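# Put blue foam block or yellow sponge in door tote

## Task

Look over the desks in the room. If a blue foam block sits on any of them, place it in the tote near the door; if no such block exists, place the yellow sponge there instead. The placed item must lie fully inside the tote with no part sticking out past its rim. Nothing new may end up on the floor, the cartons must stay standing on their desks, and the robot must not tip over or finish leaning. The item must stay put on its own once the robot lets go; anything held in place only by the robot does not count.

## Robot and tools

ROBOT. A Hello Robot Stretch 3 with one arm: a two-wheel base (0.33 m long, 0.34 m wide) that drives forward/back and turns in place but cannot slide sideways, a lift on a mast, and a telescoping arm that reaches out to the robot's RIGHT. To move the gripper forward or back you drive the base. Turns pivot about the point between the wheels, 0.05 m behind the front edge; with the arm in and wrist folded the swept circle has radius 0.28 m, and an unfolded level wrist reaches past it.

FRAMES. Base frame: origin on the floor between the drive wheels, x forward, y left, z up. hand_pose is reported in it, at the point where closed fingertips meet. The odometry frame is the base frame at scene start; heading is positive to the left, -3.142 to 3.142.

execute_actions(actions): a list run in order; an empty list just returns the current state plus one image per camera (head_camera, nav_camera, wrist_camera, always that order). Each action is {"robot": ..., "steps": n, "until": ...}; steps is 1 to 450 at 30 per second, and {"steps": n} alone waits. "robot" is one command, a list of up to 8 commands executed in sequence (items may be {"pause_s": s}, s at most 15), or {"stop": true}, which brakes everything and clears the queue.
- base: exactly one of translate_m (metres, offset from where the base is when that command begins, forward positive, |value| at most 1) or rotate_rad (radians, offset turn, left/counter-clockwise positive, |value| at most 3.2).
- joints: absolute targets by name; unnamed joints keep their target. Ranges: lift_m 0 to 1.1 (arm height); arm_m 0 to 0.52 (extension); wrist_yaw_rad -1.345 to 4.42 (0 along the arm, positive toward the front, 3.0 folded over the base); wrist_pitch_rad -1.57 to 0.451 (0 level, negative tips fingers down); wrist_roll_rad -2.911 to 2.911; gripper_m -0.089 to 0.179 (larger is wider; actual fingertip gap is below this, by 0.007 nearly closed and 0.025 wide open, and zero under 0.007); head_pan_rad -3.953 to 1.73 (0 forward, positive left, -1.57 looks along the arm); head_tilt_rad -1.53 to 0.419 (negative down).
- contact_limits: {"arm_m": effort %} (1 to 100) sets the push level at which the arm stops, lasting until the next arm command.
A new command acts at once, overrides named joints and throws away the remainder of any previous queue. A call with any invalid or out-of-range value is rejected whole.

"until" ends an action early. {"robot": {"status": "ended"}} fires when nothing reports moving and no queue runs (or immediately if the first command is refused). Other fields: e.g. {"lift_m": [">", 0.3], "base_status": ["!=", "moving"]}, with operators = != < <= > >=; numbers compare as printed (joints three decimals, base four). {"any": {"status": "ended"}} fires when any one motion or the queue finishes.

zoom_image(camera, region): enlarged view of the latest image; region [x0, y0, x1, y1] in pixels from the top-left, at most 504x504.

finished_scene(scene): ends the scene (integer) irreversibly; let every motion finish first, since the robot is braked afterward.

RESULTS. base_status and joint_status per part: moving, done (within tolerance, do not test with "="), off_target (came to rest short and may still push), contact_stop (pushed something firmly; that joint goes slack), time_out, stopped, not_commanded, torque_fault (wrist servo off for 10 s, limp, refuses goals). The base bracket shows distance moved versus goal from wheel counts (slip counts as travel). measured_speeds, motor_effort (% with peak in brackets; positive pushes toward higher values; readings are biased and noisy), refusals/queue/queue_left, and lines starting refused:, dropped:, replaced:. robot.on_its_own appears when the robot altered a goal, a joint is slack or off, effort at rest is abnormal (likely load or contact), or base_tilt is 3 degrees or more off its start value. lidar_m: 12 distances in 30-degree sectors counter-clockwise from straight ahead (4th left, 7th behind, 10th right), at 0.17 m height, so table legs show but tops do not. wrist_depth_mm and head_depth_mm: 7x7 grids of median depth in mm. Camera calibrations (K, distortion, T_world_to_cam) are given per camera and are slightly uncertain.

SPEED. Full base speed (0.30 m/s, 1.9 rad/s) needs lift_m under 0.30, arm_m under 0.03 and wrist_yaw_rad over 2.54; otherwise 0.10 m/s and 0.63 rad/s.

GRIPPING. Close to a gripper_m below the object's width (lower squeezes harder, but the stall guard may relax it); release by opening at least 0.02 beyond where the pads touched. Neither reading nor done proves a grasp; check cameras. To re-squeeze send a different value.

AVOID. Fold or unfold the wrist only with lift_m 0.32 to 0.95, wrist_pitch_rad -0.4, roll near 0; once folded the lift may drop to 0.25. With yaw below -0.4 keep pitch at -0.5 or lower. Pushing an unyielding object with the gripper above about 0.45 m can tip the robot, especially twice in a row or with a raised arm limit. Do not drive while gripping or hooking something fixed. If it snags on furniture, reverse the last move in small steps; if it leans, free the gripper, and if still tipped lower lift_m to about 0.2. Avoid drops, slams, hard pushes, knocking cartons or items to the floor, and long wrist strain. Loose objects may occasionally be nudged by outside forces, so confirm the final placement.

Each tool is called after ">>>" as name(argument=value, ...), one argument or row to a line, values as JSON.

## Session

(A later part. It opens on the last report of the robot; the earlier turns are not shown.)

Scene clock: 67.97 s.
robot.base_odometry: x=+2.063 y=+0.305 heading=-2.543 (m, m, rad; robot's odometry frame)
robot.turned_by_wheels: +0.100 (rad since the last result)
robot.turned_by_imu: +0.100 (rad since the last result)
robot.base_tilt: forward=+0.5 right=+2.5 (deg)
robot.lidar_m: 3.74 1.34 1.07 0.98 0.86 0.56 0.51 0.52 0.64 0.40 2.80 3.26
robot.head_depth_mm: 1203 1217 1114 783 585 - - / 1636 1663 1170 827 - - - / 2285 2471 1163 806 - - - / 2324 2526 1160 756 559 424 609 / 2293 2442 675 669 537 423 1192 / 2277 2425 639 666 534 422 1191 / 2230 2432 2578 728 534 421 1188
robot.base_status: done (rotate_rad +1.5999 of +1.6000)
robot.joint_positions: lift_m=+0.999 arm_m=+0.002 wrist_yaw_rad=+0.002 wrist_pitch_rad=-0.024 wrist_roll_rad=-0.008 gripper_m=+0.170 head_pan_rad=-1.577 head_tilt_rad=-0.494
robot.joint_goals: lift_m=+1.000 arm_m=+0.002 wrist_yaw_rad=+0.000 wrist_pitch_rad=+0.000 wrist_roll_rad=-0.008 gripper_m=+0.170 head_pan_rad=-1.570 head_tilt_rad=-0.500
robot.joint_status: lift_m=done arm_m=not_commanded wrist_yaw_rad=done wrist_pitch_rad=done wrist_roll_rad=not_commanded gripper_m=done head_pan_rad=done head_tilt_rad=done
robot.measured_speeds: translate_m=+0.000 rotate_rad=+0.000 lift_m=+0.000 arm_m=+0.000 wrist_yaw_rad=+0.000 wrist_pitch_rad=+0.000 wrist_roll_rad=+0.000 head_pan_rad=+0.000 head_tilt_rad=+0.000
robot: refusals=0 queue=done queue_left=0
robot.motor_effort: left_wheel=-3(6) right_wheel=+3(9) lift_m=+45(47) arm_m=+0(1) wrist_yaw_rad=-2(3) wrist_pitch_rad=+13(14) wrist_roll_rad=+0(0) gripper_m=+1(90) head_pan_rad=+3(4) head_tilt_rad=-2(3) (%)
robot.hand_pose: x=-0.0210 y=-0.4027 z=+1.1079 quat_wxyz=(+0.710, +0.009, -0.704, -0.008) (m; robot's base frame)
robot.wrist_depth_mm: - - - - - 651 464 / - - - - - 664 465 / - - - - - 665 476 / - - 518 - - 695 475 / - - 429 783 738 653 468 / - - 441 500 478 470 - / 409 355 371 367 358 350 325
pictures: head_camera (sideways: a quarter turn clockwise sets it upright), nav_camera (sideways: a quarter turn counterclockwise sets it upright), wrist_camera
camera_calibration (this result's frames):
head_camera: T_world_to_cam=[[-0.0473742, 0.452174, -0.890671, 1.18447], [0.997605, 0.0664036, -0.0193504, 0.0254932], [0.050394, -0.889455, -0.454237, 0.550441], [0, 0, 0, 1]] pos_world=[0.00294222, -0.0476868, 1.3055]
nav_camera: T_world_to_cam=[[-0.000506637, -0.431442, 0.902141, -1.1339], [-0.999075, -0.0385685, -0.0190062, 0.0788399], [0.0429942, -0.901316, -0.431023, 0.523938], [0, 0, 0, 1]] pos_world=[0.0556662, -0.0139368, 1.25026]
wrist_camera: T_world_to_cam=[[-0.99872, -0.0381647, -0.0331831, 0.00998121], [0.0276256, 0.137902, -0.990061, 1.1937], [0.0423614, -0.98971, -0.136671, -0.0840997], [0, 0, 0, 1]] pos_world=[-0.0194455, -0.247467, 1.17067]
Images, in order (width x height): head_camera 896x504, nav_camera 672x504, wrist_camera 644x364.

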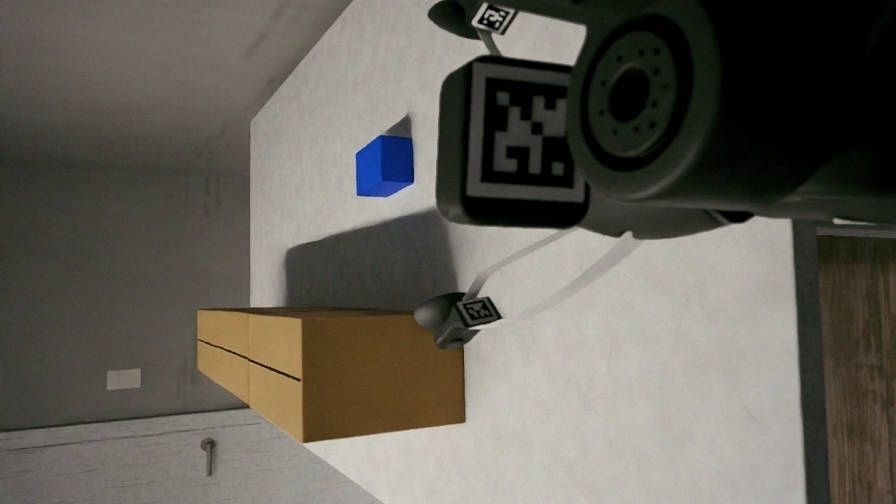

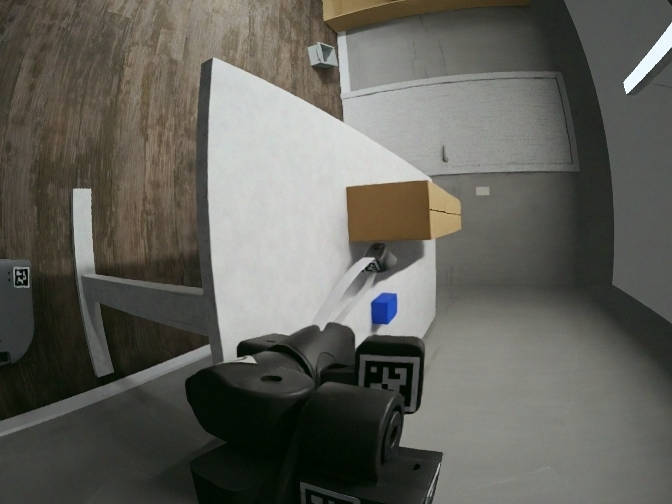

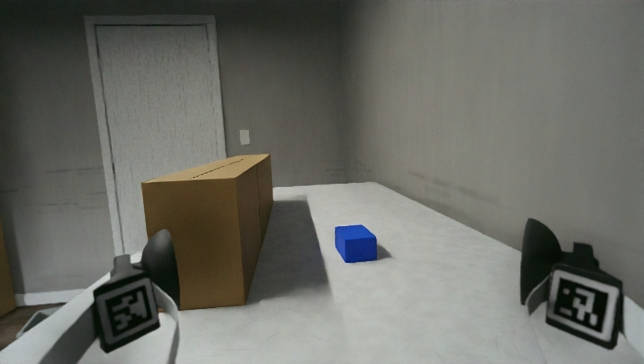

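>>> execute_actions(
  actions=[
    {"robot":[{"base":{"translate_m":-0.04},"joints":{"wrist_pitch_rad":-0.35,"lift_m":0.99}},{"joints":{"arm_m":0.38}}],"steps":450,"until":{"robot":{"status":"ended"}}},
  ],
)

Scene clock: 78.57 s.
robot.base_odometry: x=+2.096 y=+0.327 heading=-2.543 (m, m, rad; robot's odometry frame)
robot.turned_by_wheels: +0.000 (rad since the last result)
robot.turned_by_imu: +0.000 (rad since the last result)
robot.base_tilt: forward=+0.5 right=+2.4 (deg)
robot.lidar_m: 3.79 1.38 1.06 0.98 0.79 0.51 0.47 0.48 0.59 0.40 2.81 3.26
robot.head_depth_mm: 1109 1122 - 704 541 425 1123 / 1505 1520 - 720 539 425 1228 / 2266 2404 - 699 538 424 621 / 2327 2517 1260 735 537 424 590 / 2308 2470 990 696 537 423 1220 / 2284 2415 642 672 534 422 1191 / 2250 2431 668 687 534 421 1192
robot.base_status: done (translate_m -0.0400 of -0.0400)
robot.joint_positions: lift_m=+0.991 arm_m=+0.380 wrist_yaw_rad=+0.000 wrist_pitch_rad=-0.365 wrist_roll_rad=-0.008 gripper_m=+0.170 head_pan_rad=-1.577 head_tilt_rad=-0.494
robot.joint_goals: lift_m=+0.990 arm_m=+0.380 wrist_yaw_rad=+0.000 wrist_pitch_rad=-0.350 wrist_roll_rad=-0.008 gripper_m=+0.170 head_pan_rad=-1.570 head_tilt_rad=-0.500
robot.joint_status: lift_m=done arm_m=done wrist_yaw_rad=done wrist_pitch_rad=done wrist_roll_rad=not_commanded gripper_m=done head_pan_rad=done head_tilt_rad=done
robot.measured_speeds: translate_m=+0.000 rotate_rad=+0.000 lift_m=+0.000 arm_m=+0.000 wrist_yaw_rad=+0.000 wrist_pitch_rad=+0.000 wrist_roll_rad=+0.000 head_pan_rad=+0.000 head_tilt_rad=+0.000
robot: refusals=0 queue=done queue_left=0
robot.motor_effort: left_wheel=-3(9) right_wheel=+3(4) lift_m=+13(47) arm_m=+2(2) wrist_yaw_rad=-1(2) wrist_pitch_rad=+9(13) wrist_roll_rad=+0(0) gripper_m=+0(0) head_pan_rad=+3(4) head_tilt_rad=-3(2) (%)
robot.hand_pose: x=-0.0214 y=-0.7554 z=+1.0153 quat_wxyz=(+0.698, +0.129, -0.692, -0.128) (m; robot's base frame)
robot.wrist_depth_mm: - - - - 876 510 363 / 234 357 - - 802 523 371 / 227 345 605 574 548 496 379 / 223 332 406 395 380 370 350 / 217 299 306 230 287 285 278 / 214 - 246 229 234 229 - / 198 202 204 199 198 194 182
pictures: head_camera (sideways: a quarter turn clockwise sets it upright), nav_camera (sideways: a quarter turn counterclockwise sets it upright), wrist_camera
camera_calibration (this result's frames):
head_camera: T_world_to_cam=[[-0.0473742, 0.452174, -0.890671, 1.18447], [0.997605, 0.0664035, -0.0193504, 0.0254932], [0.0503939, -0.889455, -0.454237, 0.550441], [0, 0, 0, 1]] pos_world=[0.00294222, -0.0476868, 1.3055]
nav_camera: T_world_to_cam=[[-0.000506688, -0.431442, 0.902141, -1.1339], [-0.999075, -0.0385684, -0.0190062, 0.0788399], [0.0429941, -0.901316, -0.431023, 0.523938], [0, 0, 0, 1]] pos_world=[0.0556662, -0.0139368, 1.25026]
wrist_camera: T_world_to_cam=[[-0.998785, -0.0233154, -0.0434231, 0.0146378], [0.0277737, 0.461575, -0.886666, 1.2902], [0.040716, -0.886795, -0.460367, -0.0394166], [0, 0, 0, 1]] pos_world=[-0.0196087, -0.630138, 1.12647]
Images, in order (width x height): head_camera 896x504, nav_camera 672x504, wrist_camera 644x364.

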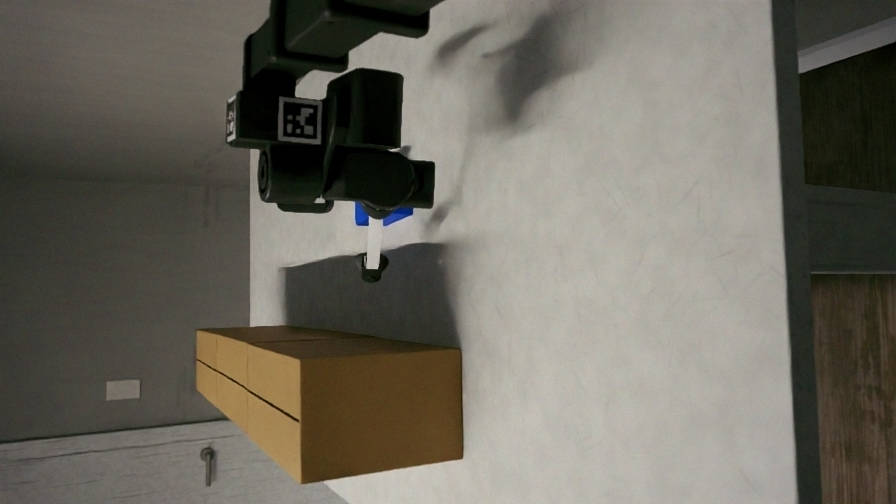

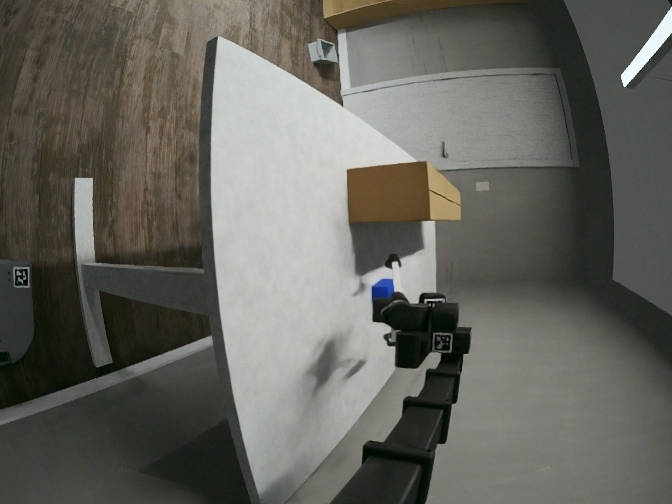

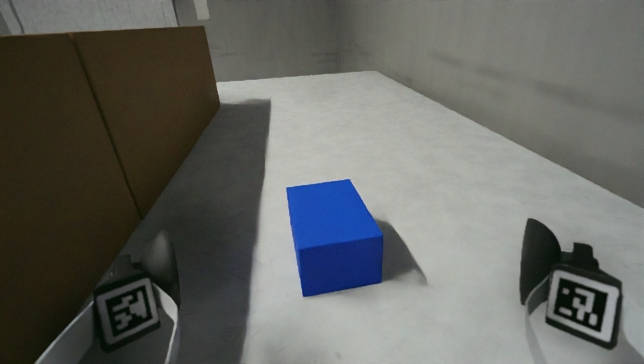

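>>> execute_actions(
  actions=[
    {"robot":[{"joints":{"lift_m":0.948,"arm_m":0.47}},{"joints":{"gripper_m":0.0}},{"joints":{"lift_m":1.0}},{"joints":{"arm_m":0,"wrist_pitch_rad":-0.4}}],"steps":450,"until":{"robot":{"status":"ended"}}},
  ],
)

Scene clock: 94.23 s.
robot.base_odometry: x=+2.096 y=+0.327 heading=-2.543 (m, m, rad; robot's odometry frame)
robot.turned_by_wheels: +0.000 (rad since the last result)
robot.turned_by_imu: +0.000 (rad since the last result)
robot.base_tilt: forward=+0.4 right=+2.5 (deg)
robot.lidar_m: 3.80 1.37 1.07 0.98 0.79 0.51 0.47 0.48 0.59 0.40 2.80 3.28
robot.head_depth_mm: 1110 1126 1074 740 585 - - / 1505 1531 1170 739 - - - / 2267 2402 1166 736 - - - / 2322 2521 1160 735 559 417 600 / 2295 2457 987 697 536 423 1226 / 2289 2430 645 672 535 422 1195 / 2254 2447 670 687 534 421 1188
robot.base_status: done (translate_m -0.0400 of -0.0400)
robot.joint_positions: lift_m=+0.999 arm_m=+0.002 wrist_yaw_rad=+0.000 wrist_pitch_rad=-0.419 wrist_roll_rad=-0.008 gripper_m=+0.030 head_pan_rad=-1.577 head_tilt_rad=-0.494
robot.joint_goals: lift_m=+1.000 arm_m=+0.000 wrist_yaw_rad=+0.000 wrist_pitch_rad=-0.400 wrist_roll_rad=-0.008 gripper_m=+0.029 head_pan_rad=-1.570 head_tilt_rad=-0.500
robot.joint_status: lift_m=done arm_m=done wrist_yaw_rad=done wrist_pitch_rad=done wrist_roll_rad=not_commanded gripper_m=done head_pan_rad=done head_tilt_rad=done
robot.measured_speeds: translate_m=+0.000 rotate_rad=+0.000 lift_m=+0.000 arm_m=+0.000 wrist_yaw_rad=+0.000 wrist_pitch_rad=+0.000 wrist_roll_rad=+0.000 head_pan_rad=+0.000 head_tilt_rad=+0.000
robot: refusals=0 queue=done queue_left=0
robot.on_its_own: gripper_m is held at +0.029, not at your +0.000, by its stall guard, which is still easing
robot.motor_effort: left_wheel=-3(2) right_wheel=+3(3) lift_m=+46(49) arm_m=-3(2) wrist_yaw_rad=+0(1) wrist_pitch_rad=+11(12) wrist_roll_rad=+0(0) gripper_m=-24(99) head_pan_rad=+3(3) head_tilt_rad=-3(3) (%)
robot.hand_pose: x=-0.0215 y=-0.3716 z=+1.0117 quat_wxyz=(+0.694, +0.148, -0.689, -0.147) (m; robot's base frame)
robot.wrist_depth_mm: - 368 807 - 985 597 420 / - 394 652 863 799 599 428 / - 422 485 509 489 472 421 / 406 390 380 368 352 340 333 / 311 298 292 150 276 273 266 / 247 243 230 121 120 230 219 / 207 205 200 118 132 186 187
pictures: head_camera (sideways: a quarter turn clockwise sets it upright), nav_camera (sideways: a quarter turn counterclockwise sets it upright), wrist_camera
camera_calibration (this result's frames):
head_camera: T_world_to_cam=[[-0.0473742, 0.452174, -0.890671, 1.18447], [0.997605, 0.0664036, -0.0193504, 0.0254932], [0.050394, -0.889455, -0.454237, 0.550441], [0, 0, 0, 1]] pos_world=[0.00294222, -0.0476868, 1.3055]
nav_camera: T_world_to_cam=[[-0.000506637, -0.431442, 0.902141, -1.1339], [-0.999075, -0.0385685, -0.0190062, 0.0788399], [0.0429942, -0.901316, -0.431023, 0.523938], [0, 0, 0, 1]] pos_world=[0.0556662, -0.0139368, 1.25026]
wrist_camera: T_world_to_cam=[[-0.998788, -0.0207991, -0.044599, 0.025519], [0.0278217, 0.508884, -0.860385, 1.10083], [0.040591, -0.860584, -0.507689, 0.356823], [0, 0, 0, 1]] pos_world=[-0.0196228, -0.252591, 1.12943]
Images, in order (width x height): head_camera 896x504, nav_camera 672x504, wrist_camera 644x364.

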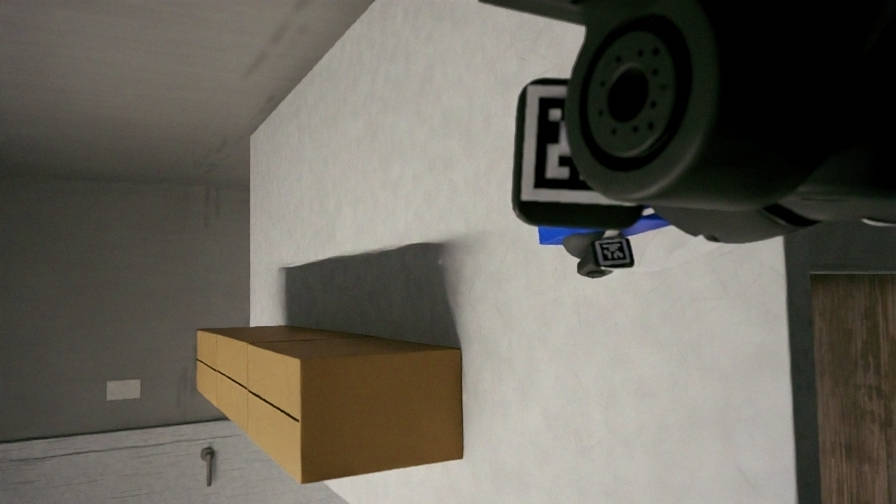

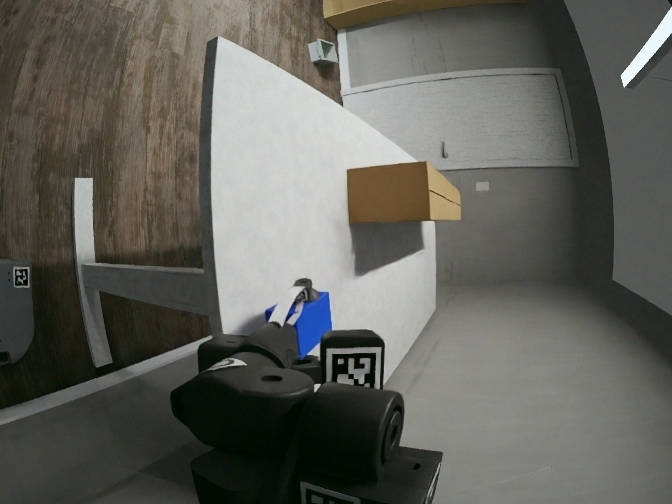

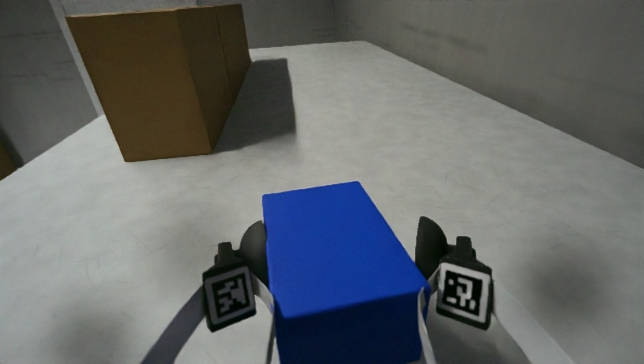

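>>> execute_actions(
  actions=[
    {"robot":[{"joints":{"wrist_yaw_rad":1.7},"base":{"rotate_rad":0.22}},{"base":{"translate_m":0.68},"joints":{"lift_m":0.94}},{"joints":{"wrist_yaw_rad":2.8},"base":{"rotate_rad":-1.1}},{"joints":{"lift_m":0.285,"head_tilt_rad":-0.9,"head_pan_rad":-1.5},"base":{"translate_m":0.4}},{"base":{"translate_m":1}},{"base":{"translate_m":0.65}},{"base":{"rotate_rad":0.8}},{"joints":{"lift_m":0.5}}],"steps":450,"until":{"robot":{"status":"ended"}}},
    {"steps":450,"until":{"robot":{"status":"ended"}}},
    {"steps":450,"until":{"robot":{"status":"ended"}}},
    {"robot":{"joints":{"wrist_yaw_rad":0}},"steps":450,"until":{"robot":{"status":"ended"}}},
  ],
)

Scene clock: 135.93 s.
robot.base_odometry: x=-0.338 y=+0.401 heading=-2.623 (m, m, rad; robot's odometry frame)
robot.turned_by_wheels: -0.080 (rad since the last result)
robot.turned_by_imu: -0.075 (rad since the last result)
robot.base_tilt: forward=+0.4 right=+2.5 (deg)
robot.lidar_m: 2.09 2.09 2.48 2.35 2.66 2.16 1.78 2.08 1.23 1.11 0.87 1.26
robot.head_depth_mm: 970 1135 1363 1584 1397 1232 1115 / 984 1145 1365 1570 1404 1230 - / 973 1134 1364 1579 1372 974 - / 968 1127 1344 1567 1383 1235 1118 / 960 1110 1327 1555 1408 1234 1104 / 952 1102 1310 1558 1412 1238 1103 / 942 1093 1230 1324 1384 1236 1104
robot.base_status: done (rotate_rad +0.7999 of +0.8000)
robot.joint_positions: lift_m=+0.499 arm_m=+0.002 wrist_yaw_rad=+0.002 wrist_pitch_rad=-0.420 wrist_roll_rad=-0.008 gripper_m=+0.037 head_pan_rad=-1.507 head_tilt_rad=-0.889
robot.joint_goals: lift_m=+0.500 arm_m=+0.000 wrist_yaw_rad=+0.000 wrist_pitch_rad=-0.400 wrist_roll_rad=-0.008 gripper_m=+0.035 head_pan_rad=-1.500 head_tilt_rad=-0.900
robot.joint_status: lift_m=done arm_m=done wrist_yaw_rad=done wrist_pitch_rad=done wrist_roll_rad=not_commanded gripper_m=done head_pan_rad=done head_tilt_rad=done
robot.measured_speeds: translate_m=+0.000 rotate_rad=+0.000 lift_m=+0.000 arm_m=+0.000 wrist_yaw_rad=+0.000 wrist_pitch_rad=+0.000 wrist_roll_rad=+0.000 head_pan_rad=+0.000 head_tilt_rad=+0.000
robot: refusals=0 queue=done queue_left=0
robot.on_its_own: gripper_m is held at +0.035, not at your +0.000, by its stall guard, which is not easing now
robot.motor_effort: left_wheel=-4(11) right_wheel=+3(11) lift_m=+46(45) arm_m=-3(3) wrist_yaw_rad=-2(3) wrist_pitch_rad=+11(11) wrist_roll_rad=+0(1) gripper_m=-22(26) head_pan_rad=+4(14) head_tilt_rad=-5(30) (%)
robot.hand_pose: x=-0.0211 y=-0.3715 z=+0.5115 quat_wxyz=(+0.695, +0.149, -0.688, -0.147) (m; robot's base frame)
robot.wrist_depth_mm: 700 739 768 807 838 921 937 / 692 786 830 886 898 965 - / 684 866 877 946 - - - / 658 903 994 991 - - - / 692 963 - 150 949 947 922 / 711 815 784 121 119 790 773 / 707 725 687 118 132 659 654
pictures: head_camera (sideways: a quarter turn clockwise sets it upright), nav_camera (sideways: a quarter turn counterclockwise sets it upright), wrist_camera
camera_calibration (this result's frames):
head_camera: T_world_to_cam=[[-0.098721, 0.754672, -0.648632, 0.869275], [0.990369, 0.138097, 0.00994028, -0.0125983], [0.0970757, -0.641404, -0.761037, 0.94926], [0, 0, 0, 1]] pos_world=[0.00614258, -0.045419, 1.28639]
nav_camera: T_world_to_cam=[[0.0498875, -0.743315, 0.667078, -0.827774], [-0.994597, -0.0978562, -0.0346587, 0.0991765], [0.0910402, -0.661745, -0.744181, 0.931037], [0, 0, 0, 1]] pos_world=[0.0551746, 0.0105168, 1.24849]
wrist_camera: T_world_to_cam=[[-0.998757, -0.0222154, -0.0446148, 0.00302161], [0.0270814, 0.509588, -0.859992, 0.67046], [0.0418402, -0.860132, -0.508353, 0.103509], [0, 0, 0, 1]] pos_world=[-0.01947, -0.25256, 0.629345]
Images, in order (width x height): head_camera 896x504, nav_camera 672x504, wrist_camera 644x364.

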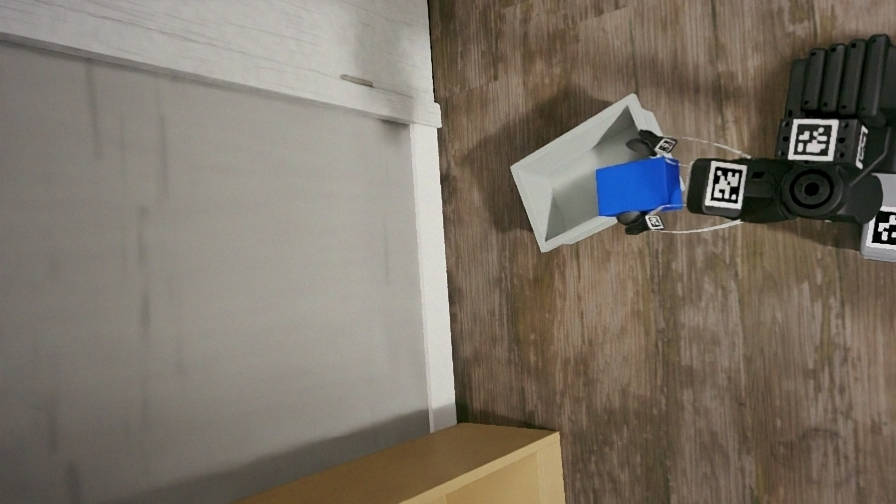

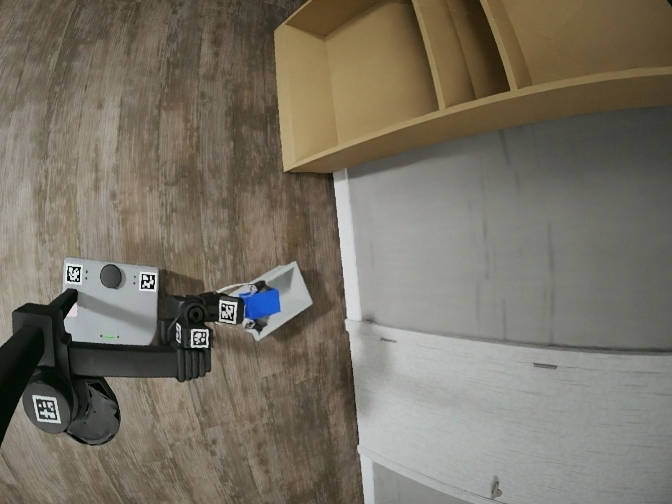

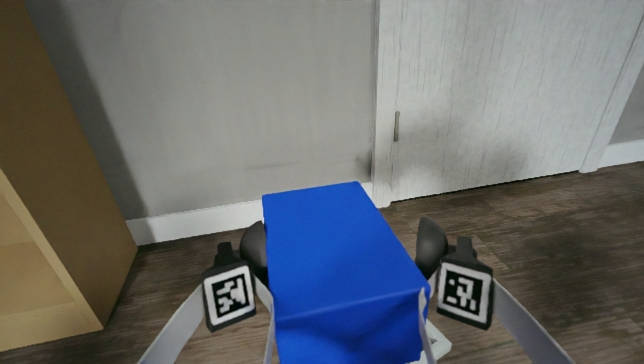

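>>> execute_actions(
  actions=[
    {"robot":{"joints":{"arm_m":0.4,"wrist_pitch_rad":-1.1,"wrist_yaw_rad":0.4,"lift_m":0.36},"base":{"translate_m":-0.05}},"steps":450,"until":{"robot":{"status":"ended"}}},
  ],
)

Scene clock: 145.27 s.
robot.base_odometry: x=-0.295 y=+0.426 heading=-2.623 (m, m, rad; robot's odometry frame)
robot.turned_by_wheels: +0.000 (rad since the last result)
robot.turned_by_imu: +0.000 (rad since the last result)
robot.base_tilt: forward=+0.4 right=+2.5 (deg)
robot.lidar_m: 2.14 2.29 3.00 2.36 2.66 2.12 1.73 2.10 1.24 1.12 0.91 1.27
robot.head_depth_mm: 983 1150 1385 1579 1409 1233 1098 / 989 1155 1369 1583 1387 1235 1111 / 986 1146 1371 1584 1322 1215 1119 / 976 1134 1361 1572 1371 1235 1119 / 970 1123 1341 1563 1405 1240 1103 / 963 1111 1326 1565 1410 1238 1105 / 955 1105 1279 1398 1379 1241 1109
robot.base_status: done (translate_m -0.0500 of -0.0500)
robot.joint_positions: lift_m=+0.361 arm_m=+0.400 wrist_yaw_rad=+0.399 wrist_pitch_rad=-1.106 wrist_roll_rad=-0.008 gripper_m=+0.037 head_pan_rad=-1.507 head_tilt_rad=-0.889
robot.joint_goals: lift_m=+0.360 arm_m=+0.400 wrist_yaw_rad=+0.400 wrist_pitch_rad=-1.100 wrist_roll_rad=-0.008 gripper_m=+0.035 head_pan_rad=-1.500 head_tilt_rad=-0.900
robot.joint_status: lift_m=done arm_m=done wrist_yaw_rad=done wrist_pitch_rad=done wrist_roll_rad=not_commanded gripper_m=done head_pan_rad=done head_tilt_rad=done
robot.measured_speeds: translate_m=+0.000 rotate_rad=+0.000 lift_m=+0.000 arm_m=+0.000 wrist_yaw_rad=+0.000 wrist_pitch_rad=+0.000 wrist_roll_rad=+0.000 head_pan_rad=+0.000 head_tilt_rad=+0.000
robot: refusals=0 queue=done queue_left=0
robot.on_its_own: gripper_m is held at +0.035, not at your +0.000, by its stall guard, which is not easing now
robot.motor_effort: left_wheel=-3(8) right_wheel=+3(6) lift_m=+13(44) arm_m=+2(2) wrist_yaw_rad=+1(3) wrist_pitch_rad=+4(11) wrist_roll_rad=+0(1) gripper_m=-22(22) head_pan_rad=+4(4) head_tilt_rad=-5(5) (%)
robot.hand_pose: x=+0.0147 y=-0.6307 z=+0.2595 quat_wxyz=(+0.665, +0.484, -0.513, -0.243) (m; robot's base frame)
robot.wrist_depth_mm: 533 594 568 558 548 538 525 / 534 544 534 526 511 509 494 / 525 511 503 377 404 476 460 / 491 481 462 397 439 447 438 / 460 447 438 150 303 424 416 / 434 423 413 121 120 400 391 / 405 404 392 118 131 302 372
pictures: head_camera (sideways: a quarter turn clockwise sets it upright), nav_camera (sideways: a quarter turn counterclockwise sets it upright), wrist_camera
camera_calibration (this result's frames):
head_camera: T_world_to_cam=[[-0.0987207, 0.754672, -0.648632, 0.869276], [0.990369, 0.138096, 0.00994027, -0.0125982], [0.0970755, -0.641404, -0.761037, 0.94926], [0, 0, 0, 1]] pos_world=[0.00614257, -0.045419, 1.28639]
nav_camera: T_world_to_cam=[[0.0498872, -0.743315, 0.667078, -0.827774], [-0.994597, -0.0978559, -0.0346587, 0.0991765], [0.0910399, -0.661745, -0.744181, 0.931036], [0, 0, 0, 1]] pos_world=[0.0551746, 0.0105167, 1.24849]
wrist_camera: T_world_to_cam=[[-0.925289, -0.376301, -0.0473119, -0.20192], [-0.338824, 0.876223, -0.342683, 0.687157], [0.170408, -0.30105, -0.938259, 0.213256], [0, 0, 0, 1]] pos_world=[0.00965073, -0.613885, 0.426014]
Images, in order (width x height): head_camera 896x504, nav_camera 672x504, wrist_camera 644x364.

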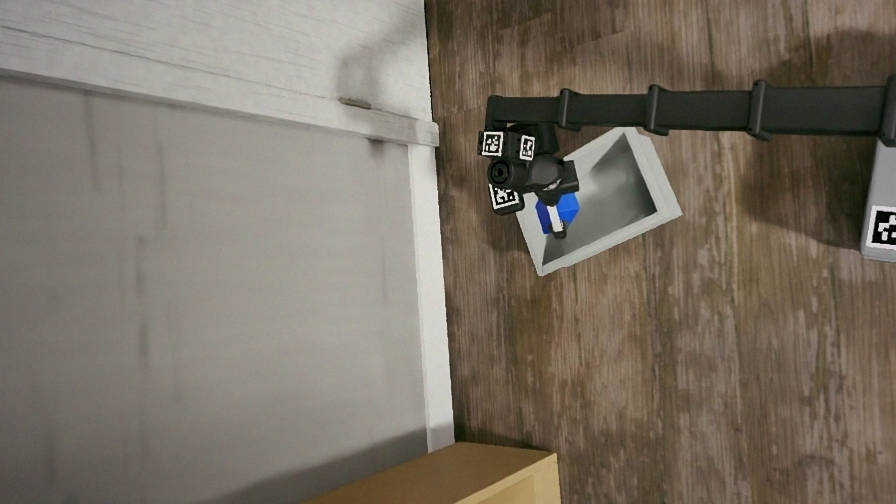

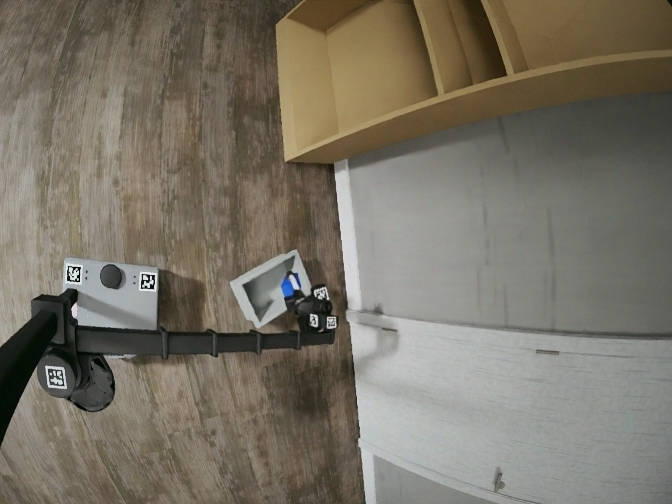

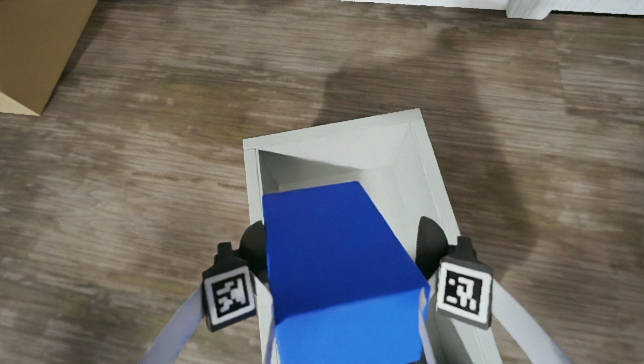

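>>> execute_actions(
  actions=[
    {"robot":[{"joints":{"arm_m":0.42,"lift_m":0.3}},{"joints":{"lift_m":0.16}},{"joints":{"gripper_m":0.1}},{"joints":{"lift_m":0.36}}],"steps":450,"until":{"robot":{"status":"ended"}}},
  ],
)

Scene clock: 156.47 s.
robot.base_odometry: x=-0.295 y=+0.426 heading=-2.623 (m, m, rad; robot's odometry frame)
robot.turned_by_wheels: +0.000 (rad since the last result)
robot.turned_by_imu: +0.000 (rad since the last result)
robot.base_tilt: forward=+0.5 right=+2.5 (deg)
robot.lidar_m: 2.14 2.28 3.01 2.36 2.66 2.12 1.73 2.10 1.24 1.12 0.91 1.27
robot.head_depth_mm: 984 1147 1380 1582 1402 1231 1098 / 992 1154 1365 1585 1392 1230 1111 / 982 1146 1367 1589 1350 1212 1117 / 974 1133 1358 1580 1358 1237 1122 / 969 1124 1340 1552 1408 1236 1101 / 962 1109 1332 1563 1401 1240 1107 / 955 1106 1282 1395 1377 1241 1103
robot.base_status: done (translate_m -0.0500 of -0.0500)
robot.joint_positions: lift_m=+0.359 arm_m=+0.420 wrist_yaw_rad=+0.399 wrist_pitch_rad=-1.107 wrist_roll_rad=-0.008 gripper_m=+0.100 head_pan_rad=-1.507 head_tilt_rad=-0.889
robot.joint_goals: lift_m=+0.360 arm_m=+0.420 wrist_yaw_rad=+0.400 wrist_pitch_rad=-1.100 wrist_roll_rad=-0.008 gripper_m=+0.100 head_pan_rad=-1.500 head_tilt_rad=-0.900
robot.joint_status: lift_m=done arm_m=done wrist_yaw_rad=done wrist_pitch_rad=done wrist_roll_rad=not_commanded gripper_m=done head_pan_rad=done head_tilt_rad=done
robot.measured_speeds: translate_m=+0.000 rotate_rad=+0.000 lift_m=+0.000 arm_m=+0.000 wrist_yaw_rad=+0.000 wrist_pitch_rad=+0.000 wrist_roll_rad=+0.000 head_pan_rad=+0.000 head_tilt_rad=+0.000
robot: refusals=0 queue=done queue_left=0
robot.motor_effort: left_wheel=-4(3) right_wheel=+3(3) lift_m=+46(46) arm_m=+2(2) wrist_yaw_rad=+0(1) wrist_pitch_rad=+4(4) wrist_roll_rad=+0(0) gripper_m=+0(85) head_pan_rad=+3(2) head_tilt_rad=-5(5) (%)
robot.hand_pose: x=+0.0146 y=-0.6506 z=+0.2581 quat_wxyz=(+0.665, +0.484, -0.513, -0.243) (m; robot's base frame)
robot.wrist_depth_mm: 539 580 580 562 553 523 514 / 538 551 533 522 512 504 499 / 515 512 501 485 477 469 461 / 488 472 461 423 428 450 437 / 462 442 443 426 410 419 411 / 429 431 317 370 397 399 393 / 406 405 392 359 379 365 372
pictures: head_camera (sideways: a quarter turn clockwise sets it upright), nav_camera (sideways: a quarter turn counterclockwise sets it upright), wrist_camera
camera_calibration (this result's frames):
head_camera: T_world_to_cam=[[-0.0987209, 0.754672, -0.648633, 0.869276], [0.990369, 0.138097, 0.00994027, -0.0125982], [0.0970756, -0.641404, -0.761037, 0.94926], [0, 0, 0, 1]] pos_world=[0.00614258, -0.045419, 1.28639]
nav_camera: T_world_to_cam=[[0.0498874, -0.743315, 0.667079, -0.827774], [-0.994597, -0.0978561, -0.0346587, 0.0991765], [0.0910401, -0.661745, -0.744181, 0.931036], [0, 0, 0, 1]] pos_world=[0.0551746, 0.0105168, 1.24849]
wrist_camera: T_world_to_cam=[[-0.92527, -0.376348, -0.0473068, -0.20954], [-0.338938, 0.876324, -0.34231, 0.704113], [0.170284, -0.300695, -0.938395, 0.206274], [0, 0, 0, 1]] pos_world=[0.00964425, -0.633866, 0.424679]
Images, in order (width x height): head_camera 896x504, nav_camera 672x504, wrist_camera 644x364.

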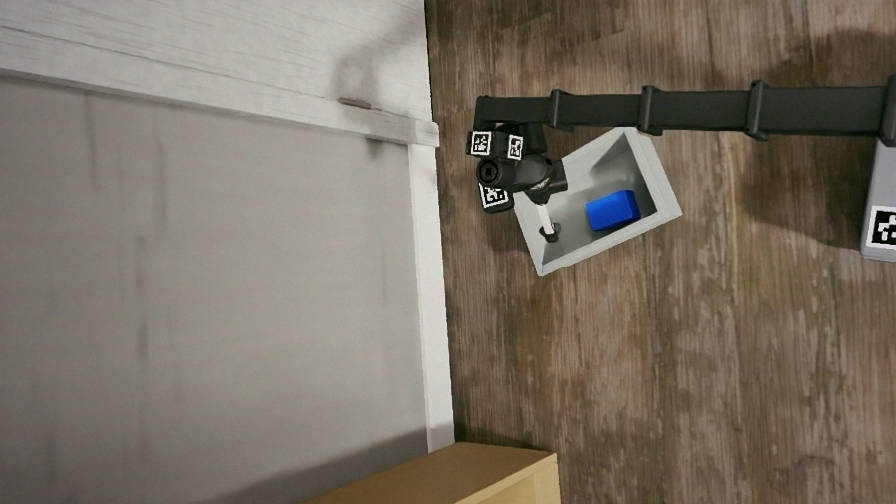

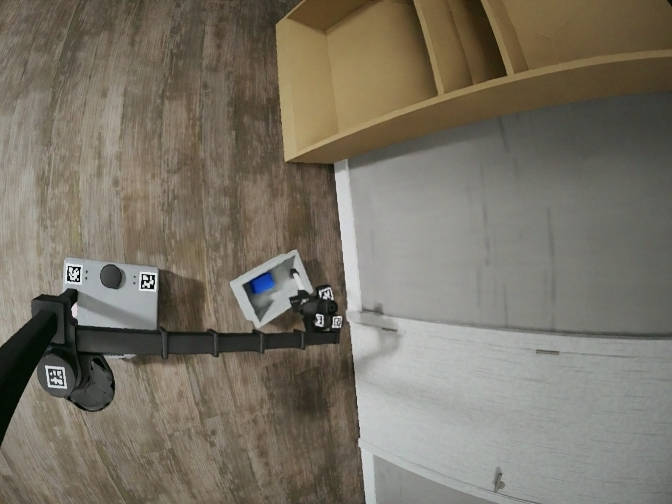

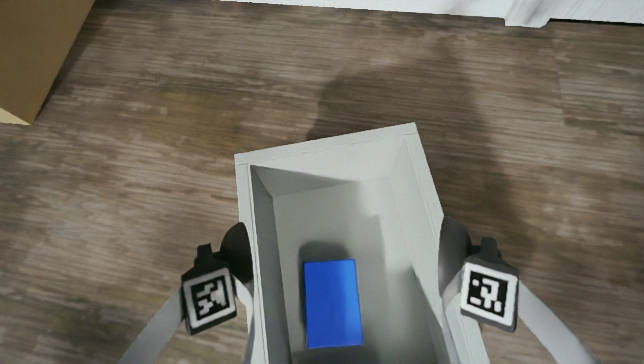

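>>> finished_scene(
  scene=1,
)

The scene is finished: the task was done.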